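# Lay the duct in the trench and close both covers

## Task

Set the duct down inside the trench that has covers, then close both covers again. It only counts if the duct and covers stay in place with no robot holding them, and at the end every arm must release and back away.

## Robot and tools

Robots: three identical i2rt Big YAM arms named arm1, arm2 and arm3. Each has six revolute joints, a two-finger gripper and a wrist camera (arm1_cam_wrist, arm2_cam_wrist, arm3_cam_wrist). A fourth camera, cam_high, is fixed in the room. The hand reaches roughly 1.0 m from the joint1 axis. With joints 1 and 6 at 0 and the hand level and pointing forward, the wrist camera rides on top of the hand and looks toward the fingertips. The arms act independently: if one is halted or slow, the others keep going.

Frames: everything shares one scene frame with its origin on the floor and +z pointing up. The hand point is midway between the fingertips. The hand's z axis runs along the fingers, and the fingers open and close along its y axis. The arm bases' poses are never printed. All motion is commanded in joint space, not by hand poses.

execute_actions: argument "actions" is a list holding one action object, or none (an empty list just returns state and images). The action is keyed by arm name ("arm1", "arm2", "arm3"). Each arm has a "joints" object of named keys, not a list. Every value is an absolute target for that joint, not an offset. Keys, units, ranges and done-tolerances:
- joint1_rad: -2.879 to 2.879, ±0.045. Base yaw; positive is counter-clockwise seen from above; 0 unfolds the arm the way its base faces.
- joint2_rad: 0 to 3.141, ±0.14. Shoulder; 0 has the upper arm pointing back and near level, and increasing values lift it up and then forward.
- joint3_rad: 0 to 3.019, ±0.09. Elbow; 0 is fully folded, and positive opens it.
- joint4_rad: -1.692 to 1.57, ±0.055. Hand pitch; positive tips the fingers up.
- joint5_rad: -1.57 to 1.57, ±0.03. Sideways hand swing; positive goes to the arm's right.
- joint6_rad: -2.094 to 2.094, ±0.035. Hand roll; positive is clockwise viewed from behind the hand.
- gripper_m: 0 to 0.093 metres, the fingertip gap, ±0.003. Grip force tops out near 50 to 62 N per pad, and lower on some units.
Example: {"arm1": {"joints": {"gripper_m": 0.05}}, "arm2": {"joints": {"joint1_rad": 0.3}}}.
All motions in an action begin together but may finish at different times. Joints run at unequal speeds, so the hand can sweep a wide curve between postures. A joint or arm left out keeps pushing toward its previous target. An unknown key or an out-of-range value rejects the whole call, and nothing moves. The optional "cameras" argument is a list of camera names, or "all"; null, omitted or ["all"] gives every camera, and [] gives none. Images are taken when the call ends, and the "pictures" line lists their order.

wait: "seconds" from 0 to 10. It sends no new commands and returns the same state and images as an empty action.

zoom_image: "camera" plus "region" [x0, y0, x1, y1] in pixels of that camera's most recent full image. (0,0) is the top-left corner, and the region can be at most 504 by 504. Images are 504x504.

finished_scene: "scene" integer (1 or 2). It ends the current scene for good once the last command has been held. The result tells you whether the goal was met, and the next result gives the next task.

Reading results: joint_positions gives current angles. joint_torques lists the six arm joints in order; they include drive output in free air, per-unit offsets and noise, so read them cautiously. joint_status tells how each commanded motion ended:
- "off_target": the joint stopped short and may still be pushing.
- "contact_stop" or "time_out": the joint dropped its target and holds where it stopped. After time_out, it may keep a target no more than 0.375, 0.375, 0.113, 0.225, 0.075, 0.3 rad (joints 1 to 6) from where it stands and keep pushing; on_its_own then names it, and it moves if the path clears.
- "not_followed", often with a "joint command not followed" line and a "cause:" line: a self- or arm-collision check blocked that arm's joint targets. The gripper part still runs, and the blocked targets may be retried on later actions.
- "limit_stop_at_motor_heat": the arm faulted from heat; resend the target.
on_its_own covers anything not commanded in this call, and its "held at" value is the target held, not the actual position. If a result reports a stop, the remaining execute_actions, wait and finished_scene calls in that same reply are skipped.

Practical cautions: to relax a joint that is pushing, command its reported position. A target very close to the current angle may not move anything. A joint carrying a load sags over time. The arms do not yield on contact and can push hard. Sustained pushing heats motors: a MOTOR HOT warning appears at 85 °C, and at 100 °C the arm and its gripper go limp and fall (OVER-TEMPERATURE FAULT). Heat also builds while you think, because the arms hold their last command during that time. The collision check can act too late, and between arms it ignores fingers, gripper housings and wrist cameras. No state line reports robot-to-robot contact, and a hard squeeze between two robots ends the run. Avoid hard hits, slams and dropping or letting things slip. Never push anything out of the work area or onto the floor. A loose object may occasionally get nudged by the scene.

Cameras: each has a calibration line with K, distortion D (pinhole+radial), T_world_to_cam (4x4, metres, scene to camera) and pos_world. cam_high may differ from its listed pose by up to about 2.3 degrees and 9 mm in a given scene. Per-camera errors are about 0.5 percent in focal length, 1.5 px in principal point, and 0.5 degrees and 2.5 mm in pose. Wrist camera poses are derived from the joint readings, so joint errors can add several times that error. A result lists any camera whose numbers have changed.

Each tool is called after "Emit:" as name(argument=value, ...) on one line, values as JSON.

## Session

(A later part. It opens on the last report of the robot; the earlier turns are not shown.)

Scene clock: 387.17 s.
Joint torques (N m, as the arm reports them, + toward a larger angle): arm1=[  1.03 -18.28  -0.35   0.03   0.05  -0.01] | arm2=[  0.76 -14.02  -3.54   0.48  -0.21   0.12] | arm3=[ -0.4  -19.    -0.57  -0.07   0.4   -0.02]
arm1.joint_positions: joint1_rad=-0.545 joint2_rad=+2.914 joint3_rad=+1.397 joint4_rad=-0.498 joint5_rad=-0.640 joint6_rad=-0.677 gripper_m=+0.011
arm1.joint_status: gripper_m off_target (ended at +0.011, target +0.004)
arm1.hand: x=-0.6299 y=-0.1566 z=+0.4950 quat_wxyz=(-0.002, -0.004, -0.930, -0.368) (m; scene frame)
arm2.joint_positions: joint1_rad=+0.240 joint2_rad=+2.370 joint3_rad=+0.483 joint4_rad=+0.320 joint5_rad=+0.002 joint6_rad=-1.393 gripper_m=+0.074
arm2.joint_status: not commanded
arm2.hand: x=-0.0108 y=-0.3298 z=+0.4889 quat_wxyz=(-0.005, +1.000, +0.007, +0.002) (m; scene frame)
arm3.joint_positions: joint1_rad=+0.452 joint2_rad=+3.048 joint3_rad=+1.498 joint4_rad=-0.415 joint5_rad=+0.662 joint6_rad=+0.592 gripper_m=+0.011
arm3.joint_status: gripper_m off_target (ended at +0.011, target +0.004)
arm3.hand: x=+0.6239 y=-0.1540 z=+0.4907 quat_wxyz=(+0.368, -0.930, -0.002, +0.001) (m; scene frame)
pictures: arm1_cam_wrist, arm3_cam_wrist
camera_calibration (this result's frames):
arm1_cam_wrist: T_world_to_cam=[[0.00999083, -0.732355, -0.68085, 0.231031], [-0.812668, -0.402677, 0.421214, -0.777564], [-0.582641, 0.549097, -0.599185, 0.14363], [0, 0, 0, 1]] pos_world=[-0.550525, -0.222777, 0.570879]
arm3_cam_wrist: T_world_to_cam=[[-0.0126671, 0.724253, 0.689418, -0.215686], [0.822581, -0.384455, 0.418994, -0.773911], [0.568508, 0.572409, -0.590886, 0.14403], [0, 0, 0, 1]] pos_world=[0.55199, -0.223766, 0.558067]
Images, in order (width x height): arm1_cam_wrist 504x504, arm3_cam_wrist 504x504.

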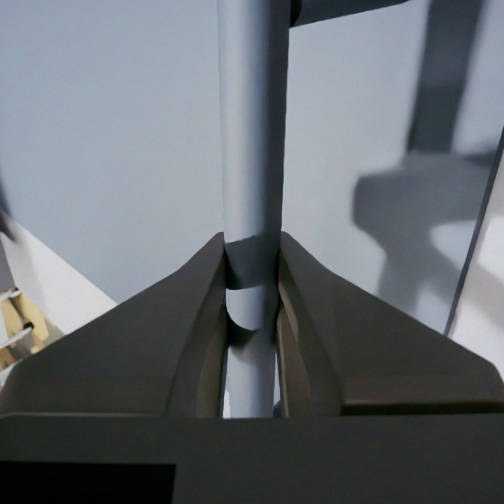

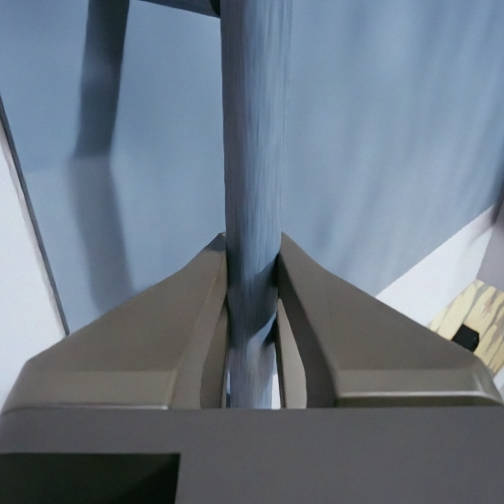

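Emit:
execute_actions(actions=[{"arm1": {"joints": {"joint1_rad": -0.46, "joint2_rad": 2.715, "joint3_rad": 1.162, "joint4_rad": -0.288, "joint5_rad": -0.512, "joint6_rad": -0.524}}, "arm3": {"joints": {"joint1_rad": 0.365, "joint2_rad": 2.856, "joint3_rad": 1.25, "joint4_rad": -0.189, "joint5_rad": 0.532, "joint6_rad": 0.434}}}])

Scene clock: 421.13 s.
Joint torques (N m, as the arm reports them, + toward a larger angle): arm1=[  1.31 -24.68  -4.99  -1.28  -1.16  -0.06] | arm2=[  1.19 -13.92  -3.51   0.56  -0.22   0.11] | arm3=[ -0.86 -24.97  -5.03  -1.2    1.63  -0.04]
arm1.joint_positions: joint1_rad=-0.472 joint2_rad=+2.786 joint3_rad=+1.213 joint4_rad=-0.259 joint5_rad=-0.481 joint6_rad=-0.525 gripper_m=+0.011
arm1.joint_status: joint5_rad time_out (moved +0.159 of +0.128); the others done
arm1.on_its_own: joint5_rad reads -0.481 and still pushes toward -0.512 since a time_out
arm1.hand: x=-0.6300 y=-0.1548 z=+0.5156 quat_wxyz=(+0.000, -0.001, -0.964, -0.264) (m; scene frame)
arm2.joint_positions: joint1_rad=+0.240 joint2_rad=+2.370 joint3_rad=+0.483 joint4_rad=+0.320 joint5_rad=+0.002 joint6_rad=-1.393 gripper_m=+0.074
arm2.joint_status: not commanded
arm2.hand: x=-0.0108 y=-0.3298 z=+0.4889 quat_wxyz=(-0.005, +1.000, +0.007, +0.002) (m; scene frame)
arm3.joint_positions: joint1_rad=+0.375 joint2_rad=+2.924 joint3_rad=+1.302 joint4_rad=-0.167 joint5_rad=+0.502 joint6_rad=+0.445 gripper_m=+0.011
arm3.joint_status: joint5_rad off_target (ended at +0.502, target +0.532); the others done
arm3.hand: x=+0.6244 y=-0.1507 z=+0.5126 quat_wxyz=(+0.267, -0.964, +0.002, +0.004) (m; scene frame)
pictures: arm1_cam_wrist, arm2_cam_wrist, arm3_cam_wrist, cam_high
camera_calibration (this result's frames):
arm1_cam_wrist: T_world_to_cam=[[0.0131137, -0.862316, -0.5062, 0.138294], [-0.808876, -0.306761, 0.501615, -0.80984], [-0.587833, 0.402875, -0.701529, 0.18179], [0, 0, 0, 1]] pos_world=[-0.550011, -0.202413, 0.603764]
arm2_cam_wrist: T_world_to_cam=[[-0.0146774, 0.999796, -0.0138438, 0.333778], [0.813249, 0.0199916, 0.581573, -0.260694], [0.581731, -0.0027225, -0.813377, 0.52674], [0, 0, 0, 1]] pos_world=[-0.0895134, -0.327065, 0.584671]
arm3_cam_wrist: T_world_to_cam=[[-0.00205055, 0.853267, 0.521471, -0.134296], [0.82403, -0.293995, 0.484295, -0.802929], [0.566543, 0.4307, -0.702514, 0.191939], [0, 0, 0, 1]] pos_world=[0.55262, -0.204135, 0.593726]
Images, in order (width x height): arm1_cam_wrist 504x504, arm2_cam_wrist 504x504, arm3_cam_wrist 504x504, cam_high 504x504.

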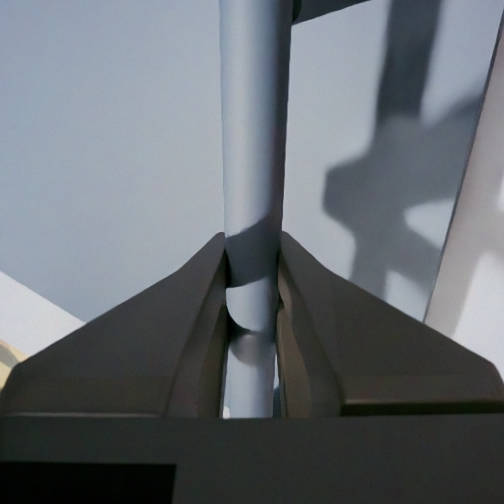

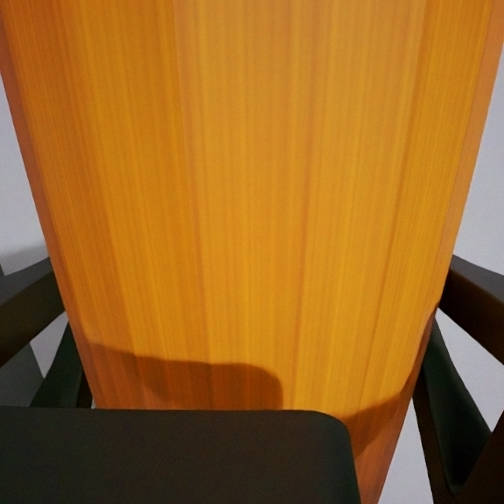

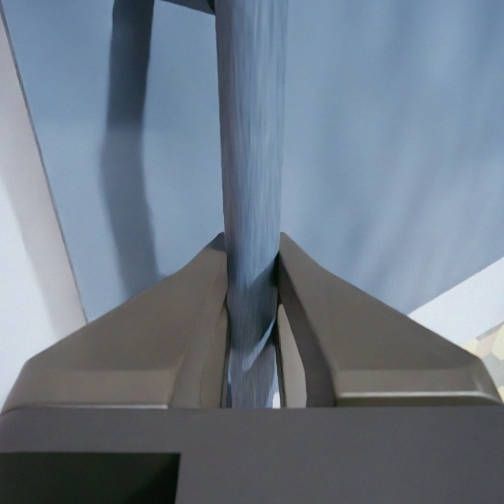

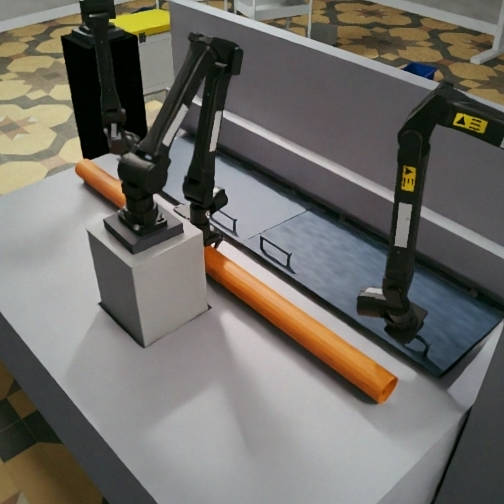

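Emit:
execute_actions(actions=[])

Scene clock: 435.67 s.
Joint torques (N m, as the arm reports them, + toward a larger angle): arm1=[  1.39 -24.62  -5.01  -1.31  -1.15  -0.05] | arm2=[  0.81 -13.95  -3.64   0.55  -0.21   0.13] | arm3=[ -0.9  -24.98  -4.99  -1.14   1.62  -0.05]
arm1.joint_positions: joint1_rad=-0.472 joint2_rad=+2.786 joint3_rad=+1.213 joint4_rad=-0.259 joint5_rad=-0.481 joint6_rad=-0.525 gripper_m=+0.011
arm1.joint_status: joint5_rad time_out (moved +0.159 of +0.128); the others done
arm1.on_its_own: joint5_rad reads -0.481 and still pushes toward -0.512 since a time_out
arm1.hand: x=-0.6300 y=-0.1548 z=+0.5156 quat_wxyz=(+0.000, -0.001, -0.964, -0.264) (m; scene frame)
arm2.joint_positions: joint1_rad=+0.240 joint2_rad=+2.370 joint3_rad=+0.483 joint4_rad=+0.320 joint5_rad=+0.002 joint6_rad=-1.393 gripper_m=+0.074
arm2.joint_status: not commanded
arm2.hand: x=-0.0108 y=-0.3298 z=+0.4889 quat_wxyz=(-0.005, +1.000, +0.007, +0.002) (m; scene frame)
arm3.joint_positions: joint1_rad=+0.375 joint2_rad=+2.924 joint3_rad=+1.302 joint4_rad=-0.167 joint5_rad=+0.502 joint6_rad=+0.445 gripper_m=+0.011
arm3.joint_status: joint5_rad off_target (ended at +0.502, target +0.532); the others done
arm3.hand: x=+0.6244 y=-0.1507 z=+0.5126 quat_wxyz=(+0.267, -0.964, +0.002, +0.004) (m; scene frame)
pictures: arm1_cam_wrist, arm2_cam_wrist, arm3_cam_wrist, cam_high
camera_calibration (this result's frames):
arm1_cam_wrist: T_world_to_cam=[[0.0131137, -0.862316, -0.5062, 0.138294], [-0.808876, -0.306761, 0.501615, -0.80984], [-0.587833, 0.402875, -0.701529, 0.18179], [0, 0, 0, 1]] pos_world=[-0.550011, -0.202413, 0.603764]
arm2_cam_wrist: T_world_to_cam=[[-0.0146774, 0.999796, -0.0138438, 0.333778], [0.813249, 0.0199916, 0.581573, -0.260694], [0.581731, -0.0027225, -0.813377, 0.52674], [0, 0, 0, 1]] pos_world=[-0.0895134, -0.327065, 0.584671]
arm3_cam_wrist: T_world_to_cam=[[-0.00205055, 0.853267, 0.521471, -0.134296], [0.82403, -0.293995, 0.484295, -0.802929], [0.566543, 0.4307, -0.702514, 0.191939], [0, 0, 0, 1]] pos_world=[0.55262, -0.204135, 0.593726]
Images, in order (width x height): arm1_cam_wrist 504x504, arm2_cam_wrist 504x504, arm3_cam_wrist 504x504, cam_high 504x504.

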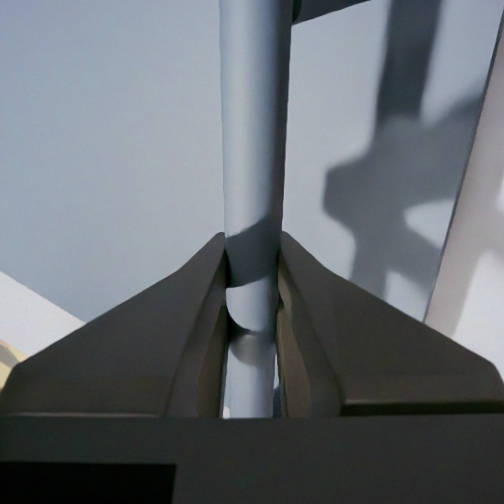

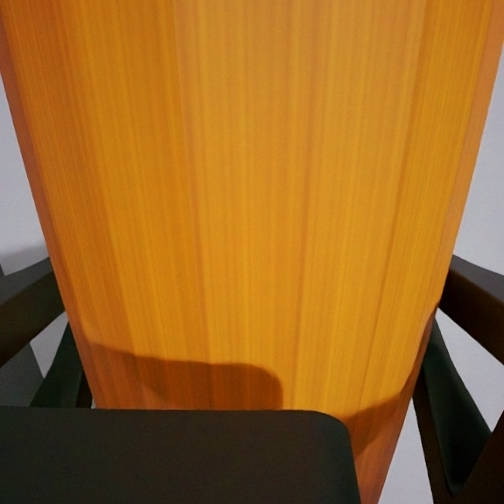

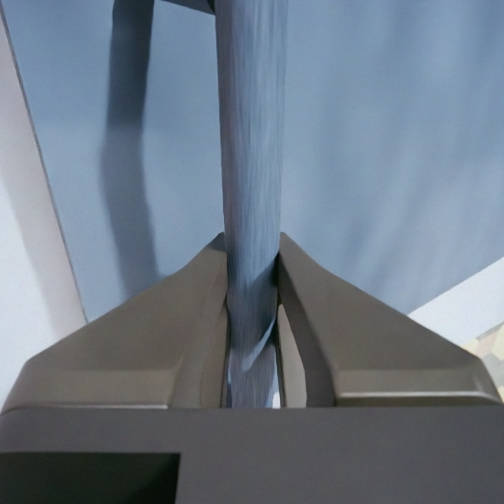

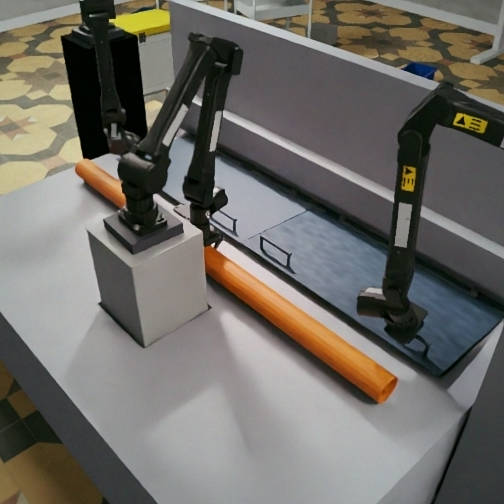

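Emit:
execute_actions(actions=[{"arm1":{"joints":{"joint1_rad":-0.268,"joint2_rad":2.468,"joint3_rad":0.898,"joint4_rad":-0.085,"joint5_rad":-0.305,"joint6_rad":-0.276}},"arm3":{"joints":{"joint1_rad":0.165,"joint2_rad":2.625,"joint3_rad":0.98,"joint4_rad":0.018,"joint5_rad":0.312,"joint6_rad":0.183}}}], cameras=["cam_high"])

Scene clock: 463.53 s.
Joint torques (N m, as the arm reports them, + toward a larger angle): arm1=[  3.2  -21.18  -3.3   -0.3   -1.61   0.15] | arm2=[  1.27 -14.09  -3.49   0.56  -0.21   0.12] | arm3=[ -2.92 -22.16  -3.89  -0.16   2.03  -0.24]
arm1.joint_positions: joint1_rad=-0.309 joint2_rad=+2.516 joint3_rad=+0.932 joint4_rad=-0.071 joint5_rad=-0.256 joint6_rad=-0.298 gripper_m=+0.011
arm1.joint_status: joint5_rad time_out (moved +0.225 of +0.176); the others done
arm1.on_its_own: joint5_rad reads -0.256 and still pushes toward -0.305 since a time_out
arm1.hand: x=-0.6299 y=-0.1326 z=+0.5933 quat_wxyz=(+0.003, -0.006, -0.991, -0.130) (m; scene frame)
arm2.joint_positions: joint1_rad=+0.240 joint2_rad=+2.370 joint3_rad=+0.483 joint4_rad=+0.320 joint5_rad=+0.002 joint6_rad=-1.393 gripper_m=+0.074
arm2.joint_status: not commanded
arm2.hand: x=-0.0108 y=-0.3298 z=+0.4889 quat_wxyz=(-0.005, +1.000, +0.007, +0.002) (m; scene frame)
arm3.joint_positions: joint1_rad=+0.199 joint2_rad=+2.673 joint3_rad=+1.017 joint4_rad=+0.026 joint5_rad=+0.268 joint6_rad=+0.214 gripper_m=+0.011
arm3.joint_status: joint5_rad time_out (moved -0.234 of -0.190); the others done
arm3.on_its_own: joint5_rad reads +0.268 and still pushes toward +0.312 since a time_out
arm3.hand: x=+0.6235 y=-0.1270 z=+0.5885 quat_wxyz=(+0.136, -0.991, -0.001, +0.000) (m; scene frame)
pictures: cam_high
Images, in order (width x height): cam_high 504x504.

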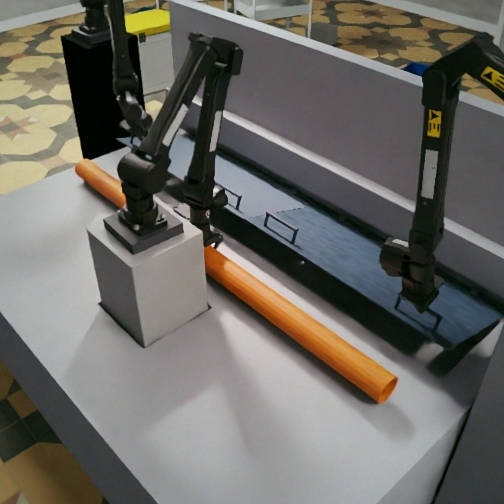

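Emit:
execute_actions(actions=[{"arm1":{"joints":{"joint1_rad":0.108,"joint2_rad":2.214,"joint3_rad":0.752,"joint4_rad":-0.113,"joint5_rad":0.032,"joint6_rad":0.113}},"arm3":{"joints":{"joint1_rad":-0.208,"joint2_rad":2.386,"joint3_rad":0.843,"joint4_rad":-0.034,"joint5_rad":-0.032,"joint6_rad":-0.198}}}], cameras=["cam_high"])

Scene clock: 472.00 s.
Joint torques (N m, as the arm reports them, + toward a larger angle): arm1=[  6.48 -16.91   0.3    0.27  -2.06   0.45] | arm2=[  0.83 -13.89  -3.57   0.55  -0.21   0.13] | arm3=[ -6.71 -19.15  -0.54  -0.05   2.33  -0.51]
arm1.joint_positions: joint1_rad=+0.020 joint2_rad=+2.233 joint3_rad=+0.755 joint4_rad=-0.108 joint5_rad=+0.102 joint6_rad=+0.061 gripper_m=+0.010
arm1.joint_status: joint1_rad time_out (moved +0.328 of +0.417); joint5_rad time_out (moved +0.358 of +0.288); joint6_rad time_out (moved +0.359 of +0.411); the others done
arm1.on_its_own: joint1_rad reads +0.020 and still pushes toward +0.108 since a time_out; joint5_rad reads +0.102 and still pushes toward +0.032 since a time_out; joint6_rad reads +0.061 and still pushes toward +0.113 since a time_out
arm1.hand: x=-0.6301 y=-0.0801 z=+0.6791 quat_wxyz=(+0.006, -0.016, -0.998, +0.055) (m; scene frame)
arm2.joint_positions: joint1_rad=+0.240 joint2_rad=+2.370 joint3_rad=+0.483 joint4_rad=+0.320 joint5_rad=+0.002 joint6_rad=-1.393 gripper_m=+0.074
arm2.joint_status: not commanded
arm2.hand: x=-0.0108 y=-0.3298 z=+0.4889 quat_wxyz=(-0.005, +1.000, +0.007, +0.002) (m; scene frame)
arm3.joint_positions: joint1_rad=-0.133 joint2_rad=+2.412 joint3_rad=+0.846 joint4_rad=-0.026 joint5_rad=-0.090 joint6_rad=-0.141 gripper_m=+0.010
arm3.joint_status: joint1_rad time_out (moved -0.332 of -0.407); joint5_rad time_out (moved -0.358 of -0.300); joint6_rad time_out (moved -0.355 of -0.412); the others done
arm3.on_its_own: joint1_rad reads -0.133 and still pushes toward -0.208 since a time_out; joint5_rad reads -0.090 and still pushes toward -0.032 since a time_out; joint6_rad reads -0.141 and still pushes toward -0.198 since a time_out
arm3.hand: x=+0.6241 y=-0.0729 z=+0.6726 quat_wxyz=(-0.047, -0.999, -0.008, -0.003) (m; scene frame)
pictures: cam_high
Images, in order (width x height): cam_high 504x504.

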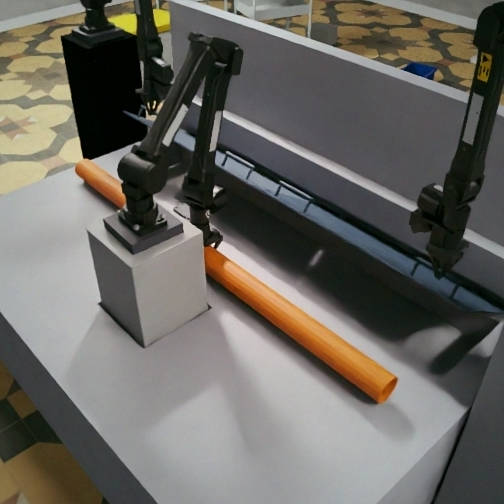

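Emit:
execute_actions(actions=[], cameras=["arm1_cam_wrist","arm3_cam_wrist","cam_high"])

Emit:
zoom_image(camera="cam_high", region=[200, 130, 504, 400])

Scene clock: 477.13 s.
Joint torques (N m, as the arm reports them, + toward a larger angle): arm1=[  6.5  -16.87   0.31   0.27  -2.06   0.44] | arm2=[  0.84 -14.06  -3.54   0.6   -0.19   0.11] | arm3=[ -6.69 -19.07  -0.52  -0.09   2.33  -0.51]
arm1.joint_positions: joint1_rad=+0.020 joint2_rad=+2.233 joint3_rad=+0.755 joint4_rad=-0.108 joint5_rad=+0.102 joint6_rad=+0.061 gripper_m=+0.010
arm1.joint_status: joint1_rad time_out (moved +0.328 of +0.417); joint5_rad time_out (moved +0.358 of +0.288); joint6_rad time_out (moved +0.359 of +0.411); the others done
arm1.on_its_own: joint1_rad reads +0.020 and still pushes toward +0.108 since a time_out; joint5_rad reads +0.102 and still pushes toward +0.032 since a time_out; joint6_rad reads +0.061 and still pushes toward +0.113 since a time_out
arm1.hand: x=-0.6301 y=-0.0801 z=+0.6791 quat_wxyz=(+0.006, -0.016, -0.998, +0.055) (m; scene frame)
arm2.joint_positions: joint1_rad=+0.240 joint2_rad=+2.370 joint3_rad=+0.483 joint4_rad=+0.320 joint5_rad=+0.002 joint6_rad=-1.393 gripper_m=+0.074
arm2.joint_status: not commanded
arm2.hand: x=-0.0108 y=-0.3298 z=+0.4889 quat_wxyz=(-0.005, +1.000, +0.007, +0.002) (m; scene frame)
arm3.joint_positions: joint1_rad=-0.133 joint2_rad=+2.412 joint3_rad=+0.846 joint4_rad=-0.026 joint5_rad=-0.090 joint6_rad=-0.141 gripper_m=+0.010
arm3.joint_status: joint1_rad time_out (moved -0.332 of -0.407); joint5_rad time_out (moved -0.358 of -0.300); joint6_rad time_out (moved -0.355 of -0.412); the others done
arm3.on_its_own: joint1_rad reads -0.133 and still pushes toward -0.208 since a time_out; joint5_rad reads -0.090 and still pushes toward -0.032 since a time_out; joint6_rad reads -0.141 and still pushes toward -0.198 since a time_out
arm3.hand: x=+0.6241 y=-0.0729 z=+0.6726 quat_wxyz=(-0.047, -0.999, -0.008, -0.003) (m; scene frame)
pictures: arm1_cam_wrist, arm3_cam_wrist, cam_high
camera_calibration (this result's frames):
arm1_cam_wrist: T_world_to_cam=[[-0.0149545, -0.993335, 0.114288, -0.164184], [-0.800285, 0.080414, 0.594203, -0.895457], [-0.599433, -0.082577, -0.796154, 0.284359], [0, 0, 0, 1]] pos_world=[-0.548622, -0.0676005, 0.77724]
arm3_cam_wrist: T_world_to_cam=[[-0.0255154, 0.99592, -0.0865602, 0.149874], [0.816028, 0.0707665, 0.573664, -0.885878], [0.577449, -0.0559982, -0.814504, 0.304002], [0, 0, 0, 1]] pos_world=[0.55118, -0.0695481, 0.768781]
Images, in order (width x height): arm1_cam_wrist 504x504, arm3_cam_wrist 504x504, cam_high 504x504.

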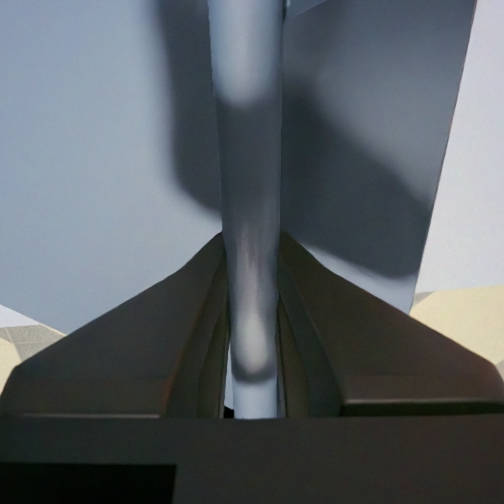

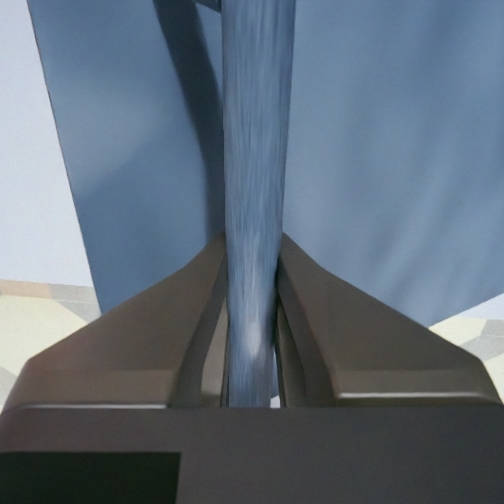

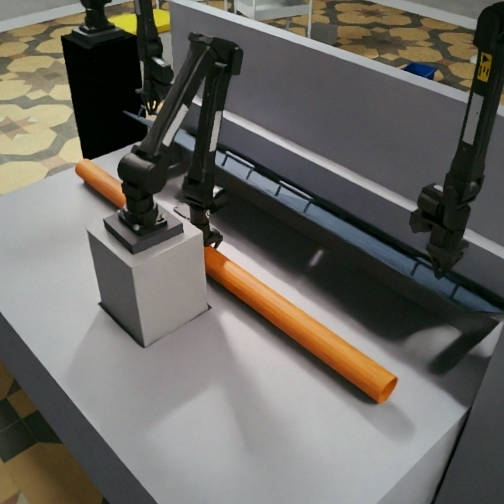

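Region (200, 130, 504, 400) of cam_high's 504x504 image, scaled by 1.658, with more detail than that image has.

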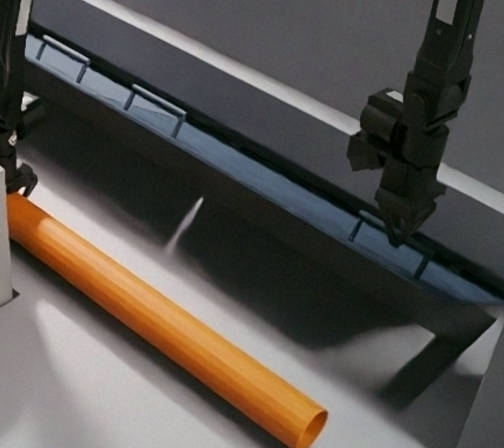

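Emit:
execute_actions(actions=[{"arm1":{"joints":{"joint1_rad":0.343,"joint2_rad":1.978,"joint3_rad":0.754,"joint4_rad":-0.347,"joint5_rad":-0.045,"joint6_rad":0.348}},"arm3":{"joints":{"joint1_rad":-0.434,"joint2_rad":2.158,"joint3_rad":0.833,"joint4_rad":-0.245,"joint5_rad":0.045,"joint6_rad":-0.425}}}], cameras=["cam_high"])

Scene clock: 521.97 s.
Joint torques (N m, as the arm reports them, + toward a larger angle): arm1=[  3.99 -13.83   3.54   1.16  -2.24   0.22] | arm2=[  1.12 -14.18  -3.55   0.63  -0.24   0.15] | arm3=[ -4.21 -17.01   2.15   0.77   2.74  -0.31]
arm1.joint_positions: joint1_rad=+0.290 joint2_rad=+1.973 joint3_rad=+0.744 joint4_rad=-0.363 joint5_rad=+0.030 joint6_rad=+0.321 gripper_m=+0.010
arm1.joint_status: joint1_rad time_out (moved +0.271 of +0.323); joint5_rad time_out (moved -0.072 of -0.147); the others done
arm1.on_its_own: joint1_rad reads +0.290 and still pushes toward +0.343 since a time_out; joint5_rad reads +0.030 and still pushes toward -0.045 since a time_out
arm1.hand: x=-0.6288 y=+0.0283 z=+0.7630 quat_wxyz=(+0.006, -0.011, -1.000, +0.021) (m; scene frame)
arm2.joint_positions: joint1_rad=+0.240 joint2_rad=+2.370 joint3_rad=+0.483 joint4_rad=+0.320 joint5_rad=+0.002 joint6_rad=-1.393 gripper_m=+0.074
arm2.joint_status: not commanded
arm2.hand: x=-0.0108 y=-0.3298 z=+0.4889 quat_wxyz=(-0.005, +1.000, +0.007, +0.002) (m; scene frame)
arm3.joint_positions: joint1_rad=-0.388 joint2_rad=+2.165 joint3_rad=+0.822 joint4_rad=-0.255 joint5_rad=-0.022 joint6_rad=-0.389 gripper_m=+0.010
arm3.joint_status: joint1_rad time_out (moved -0.255 of -0.301); joint5_rad time_out (moved +0.068 of +0.135); joint6_rad time_out (moved -0.248 of -0.284); the others done
arm3.on_its_own: joint1_rad reads -0.388 and still pushes toward -0.434 since a time_out; joint5_rad reads -0.022 and still pushes toward +0.045 since a time_out; joint6_rad reads -0.389 and still pushes toward -0.425 since a time_out
arm3.hand: x=+0.6249 y=+0.0330 z=+0.7554 quat_wxyz=(-0.017, -1.000, -0.005, -0.008) (m; scene frame)
pictures: cam_high
Images, in order (width x height): cam_high 504x504.

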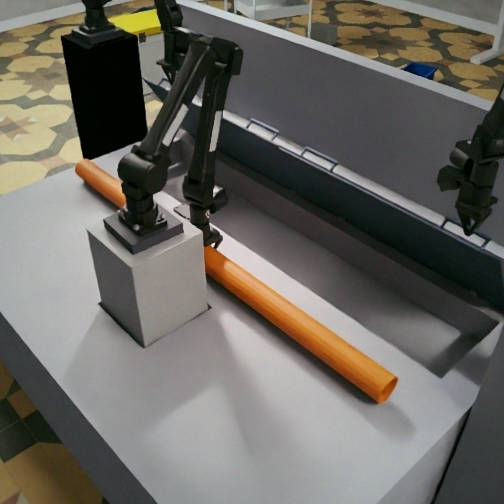

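Emit:
zoom_image(camera="cam_high", region=[200, 130, 504, 410])

Region (200, 130, 504, 410) of cam_high's 504x504 image, scaled by 1.658, with more detail than that image has; it fills the top 464 rows of this view, and the rest is white.

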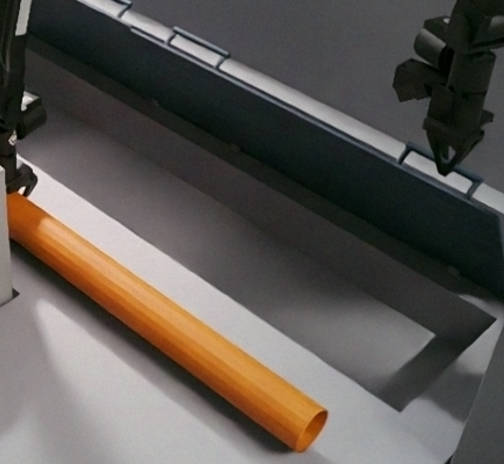

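Emit:
zoom_image(camera="cam_high", region=[380, 240, 504, 400])

Emit:
zoom_image(camera="cam_high", region=[130, 80, 300, 250])

Region (380, 240, 504, 400) of cam_high's 504x504 image, scaled by 3.150, with more detail than that image has; it fills the left 391 columns of this view, and the rest is white.

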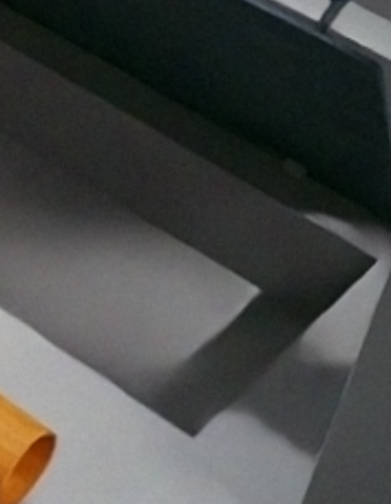

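Region (130, 80, 300, 250) of cam_high's 504x504 image, scaled by 2.965, with more detail than that image has.

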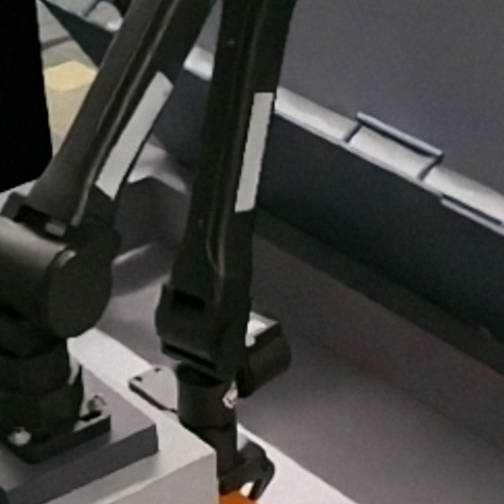

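Emit:
execute_actions(actions=[], cameras=["arm1_cam_wrist","arm3_cam_wrist"])

Scene clock: 553.50 s.
Joint torques (N m, as the arm reports them, + toward a larger angle): arm1=[  3.88 -13.97   3.49   1.18  -2.23   0.23] | arm2=[  1.12 -14.19  -3.48   0.58  -0.22   0.12] | arm3=[ -4.21 -17.07   2.15   0.79   2.74  -0.31]
arm1.joint_positions: joint1_rad=+0.290 joint2_rad=+1.973 joint3_rad=+0.744 joint4_rad=-0.363 joint5_rad=+0.030 joint6_rad=+0.321 gripper_m=+0.010
arm1.joint_status: joint1_rad time_out (moved +0.271 of +0.323); joint5_rad time_out (moved -0.072 of -0.147); the others done
arm1.on_its_own: joint1_rad reads +0.290 and still pushes toward +0.343 since a time_out; joint5_rad reads +0.030 and still pushes toward -0.045 since a time_out
arm1.hand: x=-0.6288 y=+0.0283 z=+0.7630 quat_wxyz=(+0.006, -0.011, -1.000, +0.021) (m; scene frame)
arm2.joint_positions: joint1_rad=+0.240 joint2_rad=+2.370 joint3_rad=+0.483 joint4_rad=+0.320 joint5_rad=+0.002 joint6_rad=-1.393 gripper_m=+0.074
arm2.joint_status: not commanded
arm2.hand: x=-0.0108 y=-0.3298 z=+0.4889 quat_wxyz=(-0.005, +1.000, +0.007, +0.002) (m; scene frame)
arm3.joint_positions: joint1_rad=-0.388 joint2_rad=+2.165 joint3_rad=+0.822 joint4_rad=-0.255 joint5_rad=-0.022 joint6_rad=-0.389 gripper_m=+0.010
arm3.joint_status: joint1_rad time_out (moved -0.255 of -0.301); joint5_rad time_out (moved +0.068 of +0.135); joint6_rad time_out (moved -0.248 of -0.284); the others done
arm3.on_its_own: joint1_rad reads -0.388 and still pushes toward -0.434 since a time_out; joint5_rad reads -0.022 and still pushes toward +0.045 since a time_out; joint6_rad reads -0.389 and still pushes toward -0.425 since a time_out
arm3.hand: x=+0.6249 y=+0.0330 z=+0.7554 quat_wxyz=(-0.017, -1.000, -0.005, -0.008) (m; scene frame)
pictures: arm1_cam_wrist, arm3_cam_wrist
camera_calibration (this result's frames):
arm1_cam_wrist: T_world_to_cam=[[-0.00526308, -0.998892, 0.0467711, -0.00830193], [-0.801052, 0.0322081, 0.597728, -0.954824], [-0.598572, -0.0343202, -0.800333, 0.363276], [0, 0, 0, 1]] pos_world=[-0.54746, 0.0349281, 0.861856]
arm3_cam_wrist: T_world_to_cam=[[-0.0189825, 0.999481, -0.0260264, 0.00165725], [0.811501, 0.0306079, 0.583549, -0.944846], [0.584042, -0.0100432, -0.811661, 0.36912], [0, 0, 0, 1]] pos_world=[0.551194, 0.0309705, 0.851007]
Images, in order (width x height): arm1_cam_wrist 504x504, arm3_cam_wrist 504x504.

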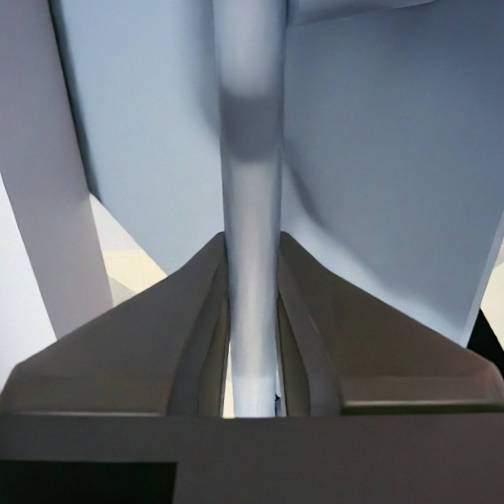

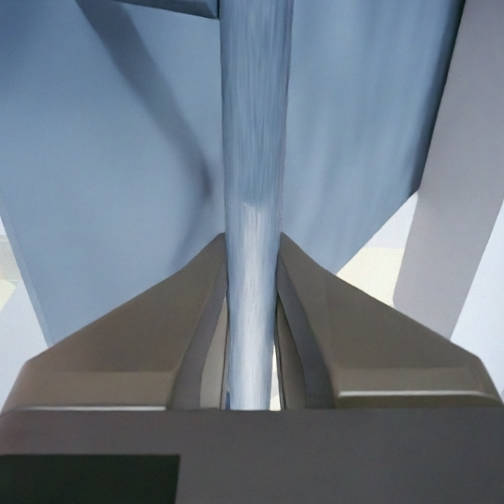

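Emit:
execute_actions(actions=[{"arm1":{"joints":{"joint1_rad":0.439,"joint2_rad":1.922,"joint3_rad":0.782,"joint4_rad":-0.378,"joint5_rad":-0.158,"joint6_rad":0.447}},"arm3":{"joints":{"joint1_rad":-0.525,"joint2_rad":2.11,"joint3_rad":0.859,"joint4_rad":-0.261,"joint5_rad":0.154,"joint6_rad":-0.518}}}], cameras=["cam_high"])

Emit:
zoom_image(camera="cam_high", region=[330, 280, 504, 430])

Emit:
zoom_image(camera="cam_high", region=[60, 90, 240, 240])

Scene clock: 583.33 s.
Joint torques (N m, as the arm reports them, + toward a larger angle): arm1=[  8.15 -16.25   6.03   0.43  -2.93   0.52] | arm2=[  0.91 -14.21  -3.48   0.5   -0.22   0.12] | arm3=[ -8.92 -18.16   4.22   0.82   3.42  -0.64]
arm1.joint_positions: joint1_rad=+0.325 joint2_rad=+1.943 joint3_rad=+0.746 joint4_rad=-0.376 joint5_rad=-0.010 joint6_rad=+0.385 gripper_m=+0.010
arm1.joint_status: joint1_rad time_out (moved +0.035 of +0.149); joint5_rad time_out (moved -0.040 of -0.188); joint6_rad time_out (moved +0.064 of +0.126); the others done
arm1.on_its_own: joint1_rad reads +0.325 and still pushes toward +0.439 since a time_out; joint5_rad reads -0.010 and still pushes toward -0.105 since a time_out (your -0.158 is given up); joint6_rad reads +0.385 and still pushes toward +0.447 since a time_out
arm1.hand: x=-0.6288 y=+0.0489 z=+0.7732 quat_wxyz=(+0.003, -0.025, -1.000, -0.001) (m; scene frame)
arm2.joint_positions: joint1_rad=+0.240 joint2_rad=+2.370 joint3_rad=+0.483 joint4_rad=+0.320 joint5_rad=+0.002 joint6_rad=-1.393 gripper_m=+0.074
arm2.joint_status: not commanded
arm2.hand: x=-0.0108 y=-0.3298 z=+0.4889 quat_wxyz=(-0.005, +1.000, +0.007, +0.002) (m; scene frame)
arm3.joint_positions: joint1_rad=-0.423 joint2_rad=+2.129 joint3_rad=+0.825 joint4_rad=-0.271 joint5_rad=+0.043 joint6_rad=-0.446 gripper_m=+0.011
arm3.joint_status: joint1_rad time_out (moved -0.035 of -0.137); joint5_rad time_out (moved +0.065 of +0.176); joint6_rad time_out (moved -0.057 of -0.129); the others done
arm3.on_its_own: joint1_rad reads -0.423 and still pushes toward -0.525 since a time_out; joint5_rad reads +0.043 and still pushes toward +0.125 since a time_out; joint6_rad reads -0.446 and still pushes toward -0.518 since a time_out
arm3.hand: x=+0.6252 y=+0.0593 z=+0.7687 quat_wxyz=(+0.017, -1.000, -0.016, -0.010) (m; scene frame)
pictures: cam_high
Images, in order (width x height): cam_high 504x504.

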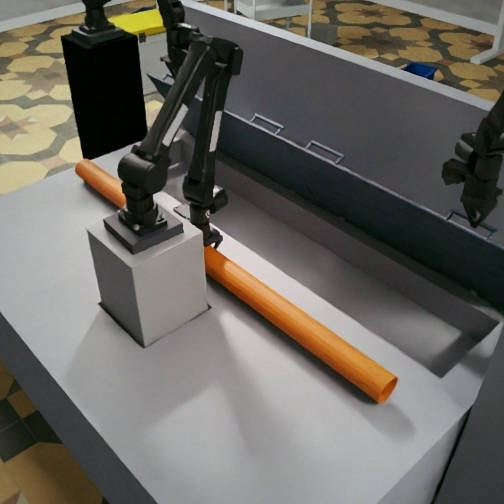

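Region (330, 280, 504, 430) of cam_high's 504x504 image, scaled by 2.897, with more detail than that image has; it fills the top 434 rows of this view, and the rest is white.

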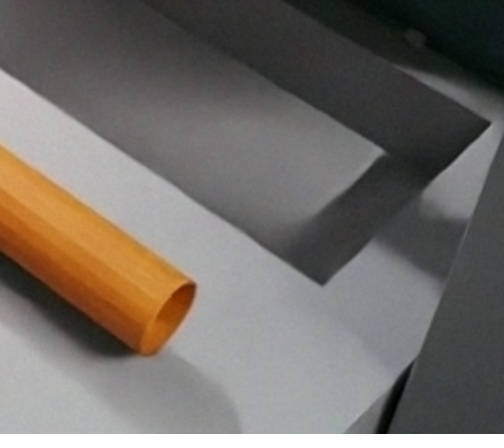

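Region (60, 90, 240, 240) of cam_high's 504x504 image, scaled by 2.800, with more detail than that image has.

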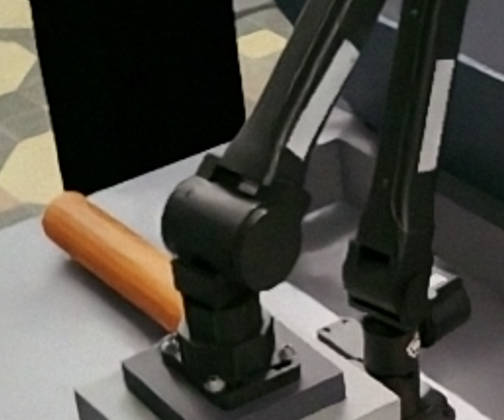

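Emit:
execute_actions(actions=[{"arm1":{"joints":{"joint1_rad":0.37,"joint2_rad":1.938,"joint3_rad":0.755,"joint5_rad":-0.06,"joint6_rad":0.4}},"arm3":{"joints":{"joint1_rad":-0.468,"joint2_rad":2.124,"joint3_rad":0.835,"joint5_rad":0.095,"joint6_rad":-0.46}}}], cameras=["cam_high"])

Emit:
zoom_image(camera="cam_high", region=[60, 110, 200, 210])

Scene clock: 609.33 s.
Joint torques (N m, as the arm reports them, + toward a larger angle): arm1=[  3.59 -14.76   3.74   0.44  -1.64   0.19] | arm2=[  0.71 -14.14  -3.57   0.64  -0.21   0.15] | arm3=[ -3.88 -16.92   2.42   0.83   2.35  -0.21]
arm1.joint_positions: joint1_rad=+0.325 joint2_rad=+1.943 joint3_rad=+0.746 joint4_rad=-0.376 joint5_rad=-0.004 joint6_rad=+0.377 gripper_m=+0.010
arm1.joint_status: joint5_rad time_out (moved +0.006 of -0.050); the others done
arm1.on_its_own: joint5_rad reads -0.004 and still pushes toward -0.060 since a time_out
arm1.hand: x=-0.6284 y=+0.0479 z=+0.7732 quat_wxyz=(+0.002, -0.021, -1.000, +0.002) (m; scene frame)
arm2.joint_positions: joint1_rad=+0.240 joint2_rad=+2.370 joint3_rad=+0.483 joint4_rad=+0.320 joint5_rad=+0.002 joint6_rad=-1.393 gripper_m=+0.074
arm2.joint_status: not commanded
arm2.hand: x=-0.0108 y=-0.3298 z=+0.4889 quat_wxyz=(-0.005, +1.000, +0.007, +0.002) (m; scene frame)
arm3.joint_positions: joint1_rad=-0.423 joint2_rad=+2.129 joint3_rad=+0.825 joint4_rad=-0.271 joint5_rad=+0.038 joint6_rad=-0.435 gripper_m=+0.011
arm3.joint_status: joint5_rad time_out (moved -0.005 of +0.052); the others done
arm3.on_its_own: joint5_rad reads +0.038 and still pushes toward +0.095 since a time_out
arm3.hand: x=+0.6250 y=+0.0585 z=+0.7685 quat_wxyz=(+0.015, -1.000, -0.011, -0.009) (m; scene frame)
pictures: cam_high
Images, in order (width x height): cam_high 504x504.

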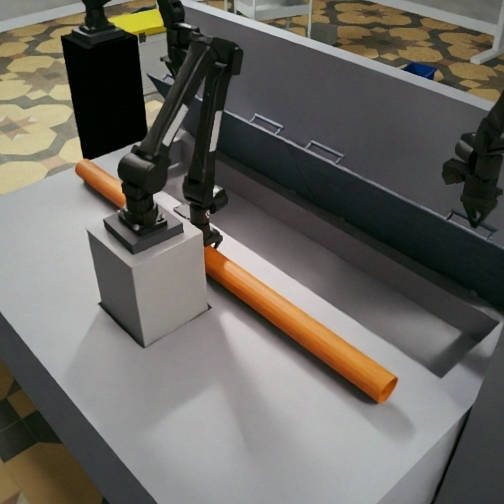

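Region (60, 110, 200, 210) of cam_high's 504x504 image, scaled by 3.600, with more detail than that image has; it fills the top 360 rows of this view, and the rest is white.

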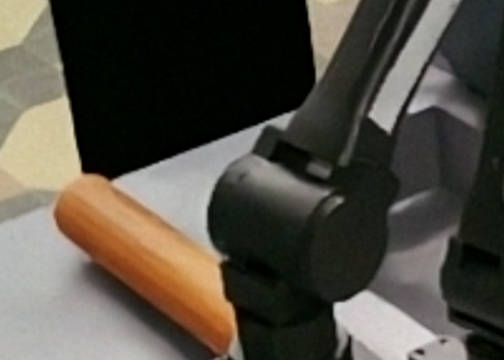

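Emit:
execute_actions(actions=[{"arm2":{"joints":{"joint1_rad":0.115,"joint2_rad":2.246,"joint3_rad":0.861,"joint4_rad":-0.081,"joint6_rad":-1.519}}}], cameras=["cam_high"])

Scene clock: 627.20 s.
Joint torques (N m, as the arm reports them, + toward a larger angle): arm1=[  3.55 -14.81   3.75   0.4   -1.64   0.18] | arm2=[  1.13 -20.72   1.45  -0.16  -0.23   0.01] | arm3=[ -3.97 -16.81   2.45   0.83   2.35  -0.2 ]
arm1.joint_positions: joint1_rad=+0.325 joint2_rad=+1.943 joint3_rad=+0.746 joint4_rad=-0.376 joint5_rad=-0.004 joint6_rad=+0.377 gripper_m=+0.010
arm1.joint_status: not commanded
arm1.on_its_own: joint5_rad reads -0.004 and still pushes toward -0.060 since a time_out
arm1.hand: x=-0.6284 y=+0.0479 z=+0.7732 quat_wxyz=(+0.002, -0.021, -1.000, +0.002) (m; scene frame)
arm2.joint_positions: joint1_rad=+0.110 joint2_rad=+2.317 joint3_rad=+0.849 joint4_rad=-0.074 joint5_rad=+0.002 joint6_rad=-1.514 gripper_m=+0.074
arm2.joint_status: all done
arm2.hand: x=+0.0085 y=-0.1742 z=+0.4898 quat_wxyz=(-0.017, +1.000, +0.002, +0.002) (m; scene frame)
arm3.joint_positions: joint1_rad=-0.423 joint2_rad=+2.129 joint3_rad=+0.825 joint4_rad=-0.271 joint5_rad=+0.038 joint6_rad=-0.435 gripper_m=+0.011
arm3.joint_status: not commanded
arm3.on_its_own: joint5_rad reads +0.038 and still pushes toward +0.095 since a time_out
arm3.hand: x=+0.6250 y=+0.0585 z=+0.7685 quat_wxyz=(+0.015, -1.000, -0.011, -0.009) (m; scene frame)
pictures: cam_high
Images, in order (width x height): cam_high 504x504.

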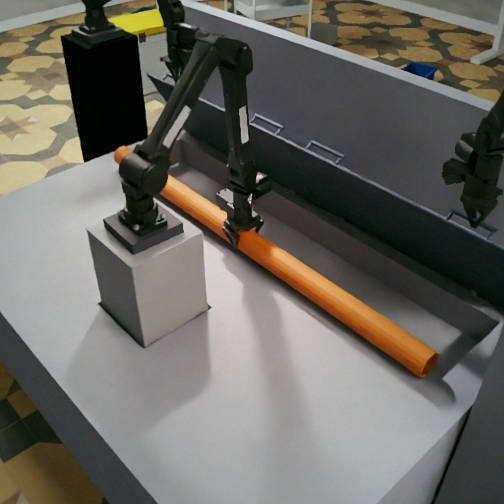

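Emit:
zoom_image(camera="cam_high", region=[90, 110, 230, 210])

Emit:
zoom_image(camera="cam_high", region=[364, 280, 504, 400])

Region (90, 110, 230, 210) of cam_high's 504x504 image, scaled by 3.600, with more detail than that image has; it fills the top 360 rows of this view, and the rest is white.

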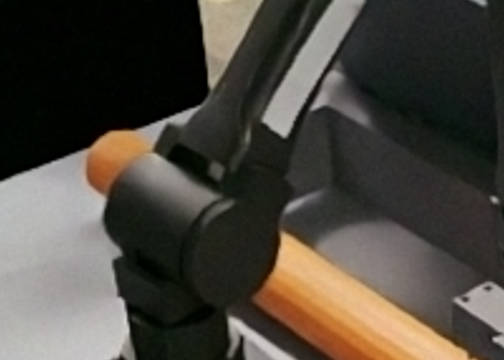

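Region (364, 280, 504, 400) of cam_high's 504x504 image, scaled by 3.600, with more detail than that image has; it fills the top 432 rows of this view, and the rest is white.

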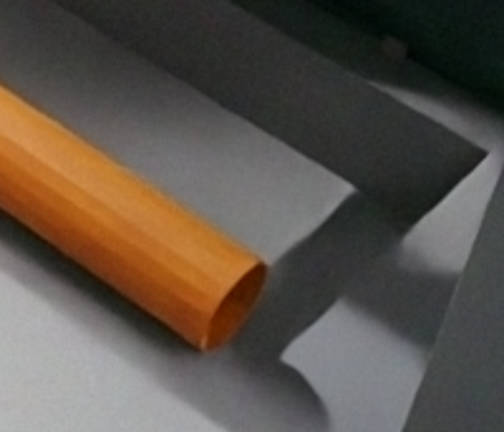

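Emit:
zoom_image(camera="cam_high", region=[230, 90, 400, 260])

Region (230, 90, 400, 260) of cam_high's 504x504 image, scaled by 2.965, with more detail than that image has.

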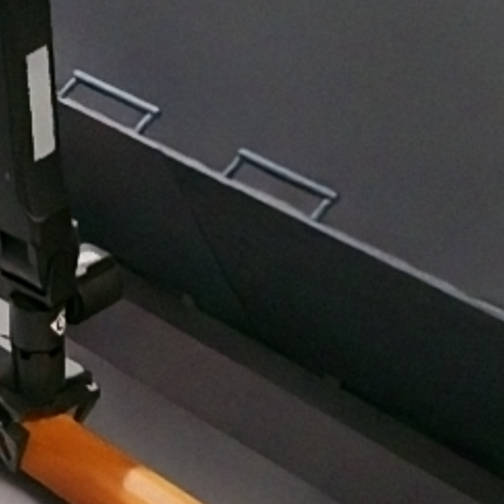

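Emit:
execute_actions(actions=[{"arm2":{"joints":{"joint1_rad":0.097,"joint2_rad":2.243,"joint3_rad":1.075,"joint4_rad":-0.23,"joint6_rad":-1.55}}}], cameras=["cam_high"])

Scene clock: 656.00 s.
Joint torques (N m, as the arm reports them, + toward a larger angle): arm1=[  3.55 -14.79   3.75   0.45  -1.64   0.18] | arm2=[ -0.58 -23.24   3.66   0.18  -0.24   0.03] | arm3=[ -4.01 -16.87   2.42   0.8    2.35  -0.21]
arm1.joint_positions: joint1_rad=+0.325 joint2_rad=+1.943 joint3_rad=+0.746 joint4_rad=-0.376 joint5_rad=-0.004 joint6_rad=+0.377 gripper_m=+0.010
arm1.joint_status: not commanded
arm1.on_its_own: joint5_rad reads -0.004 and still pushes toward -0.060 since a time_out
arm1.hand: x=-0.6284 y=+0.0479 z=+0.7732 quat_wxyz=(+0.002, -0.021, -1.000, +0.002) (m; scene frame)
arm2.joint_positions: joint1_rad=+0.105 joint2_rad=+2.317 joint3_rad=+1.051 joint4_rad=-0.224 joint5_rad=+0.002 joint6_rad=-1.546 gripper_m=+0.074
arm2.joint_status: all done
arm2.hand: x=+0.0051 y=-0.0858 z=+0.5067 quat_wxyz=(-0.044, +0.999, +0.016, +0.001) (m; scene frame)
arm3.joint_positions: joint1_rad=-0.423 joint2_rad=+2.129 joint3_rad=+0.825 joint4_rad=-0.271 joint5_rad=+0.038 joint6_rad=-0.435 gripper_m=+0.011
arm3.joint_status: not commanded
arm3.on_its_own: joint5_rad reads +0.038 and still pushes toward +0.095 since a time_out
arm3.hand: x=+0.6250 y=+0.0585 z=+0.7685 quat_wxyz=(+0.015, -1.000, -0.011, -0.009) (m; scene frame)
pictures: cam_high
Images, in order (width x height): cam_high 504x504.

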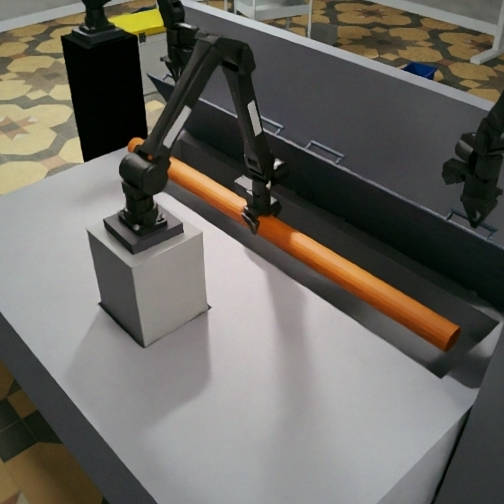

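Emit:
zoom_image(camera="cam_high", region=[190, 90, 340, 260])

Emit:
zoom_image(camera="cam_high", region=[384, 280, 504, 400])

Emit:
zoom_image(camera="cam_high", region=[100, 110, 220, 200])

Region (190, 90, 340, 260) of cam_high's 504x504 image, scaled by 2.965, with more detail than that image has; it fills the left 445 columns of this view, and the rest is white.

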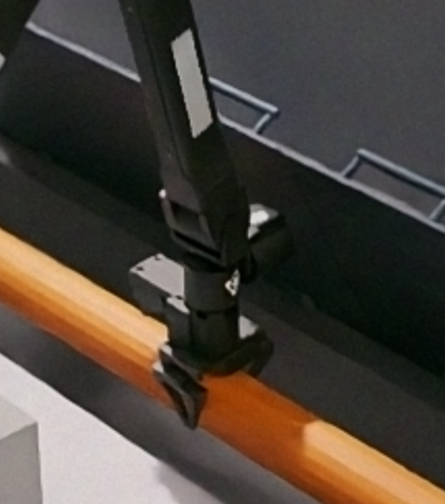

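Region (384, 280, 504, 400) of cam_high's 504x504 image, scaled by 4.200, with more detail than that image has.

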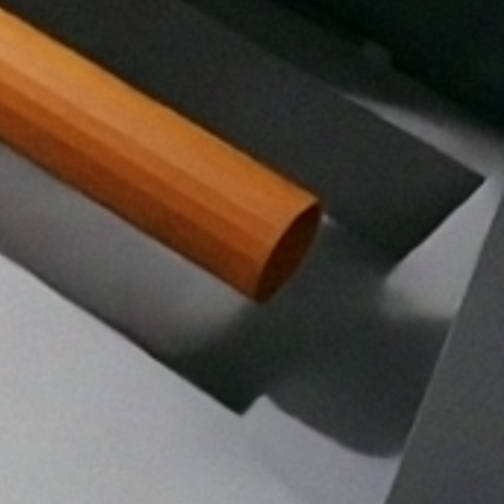

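Region (100, 110, 220, 200) of cam_high's 504x504 image, scaled by 4.200, with more detail than that image has; it fills the top 378 rows of this view, and the rest is white.

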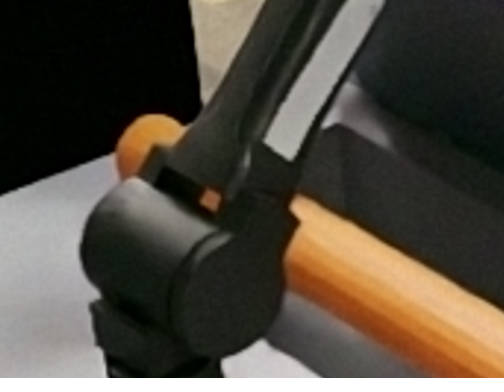

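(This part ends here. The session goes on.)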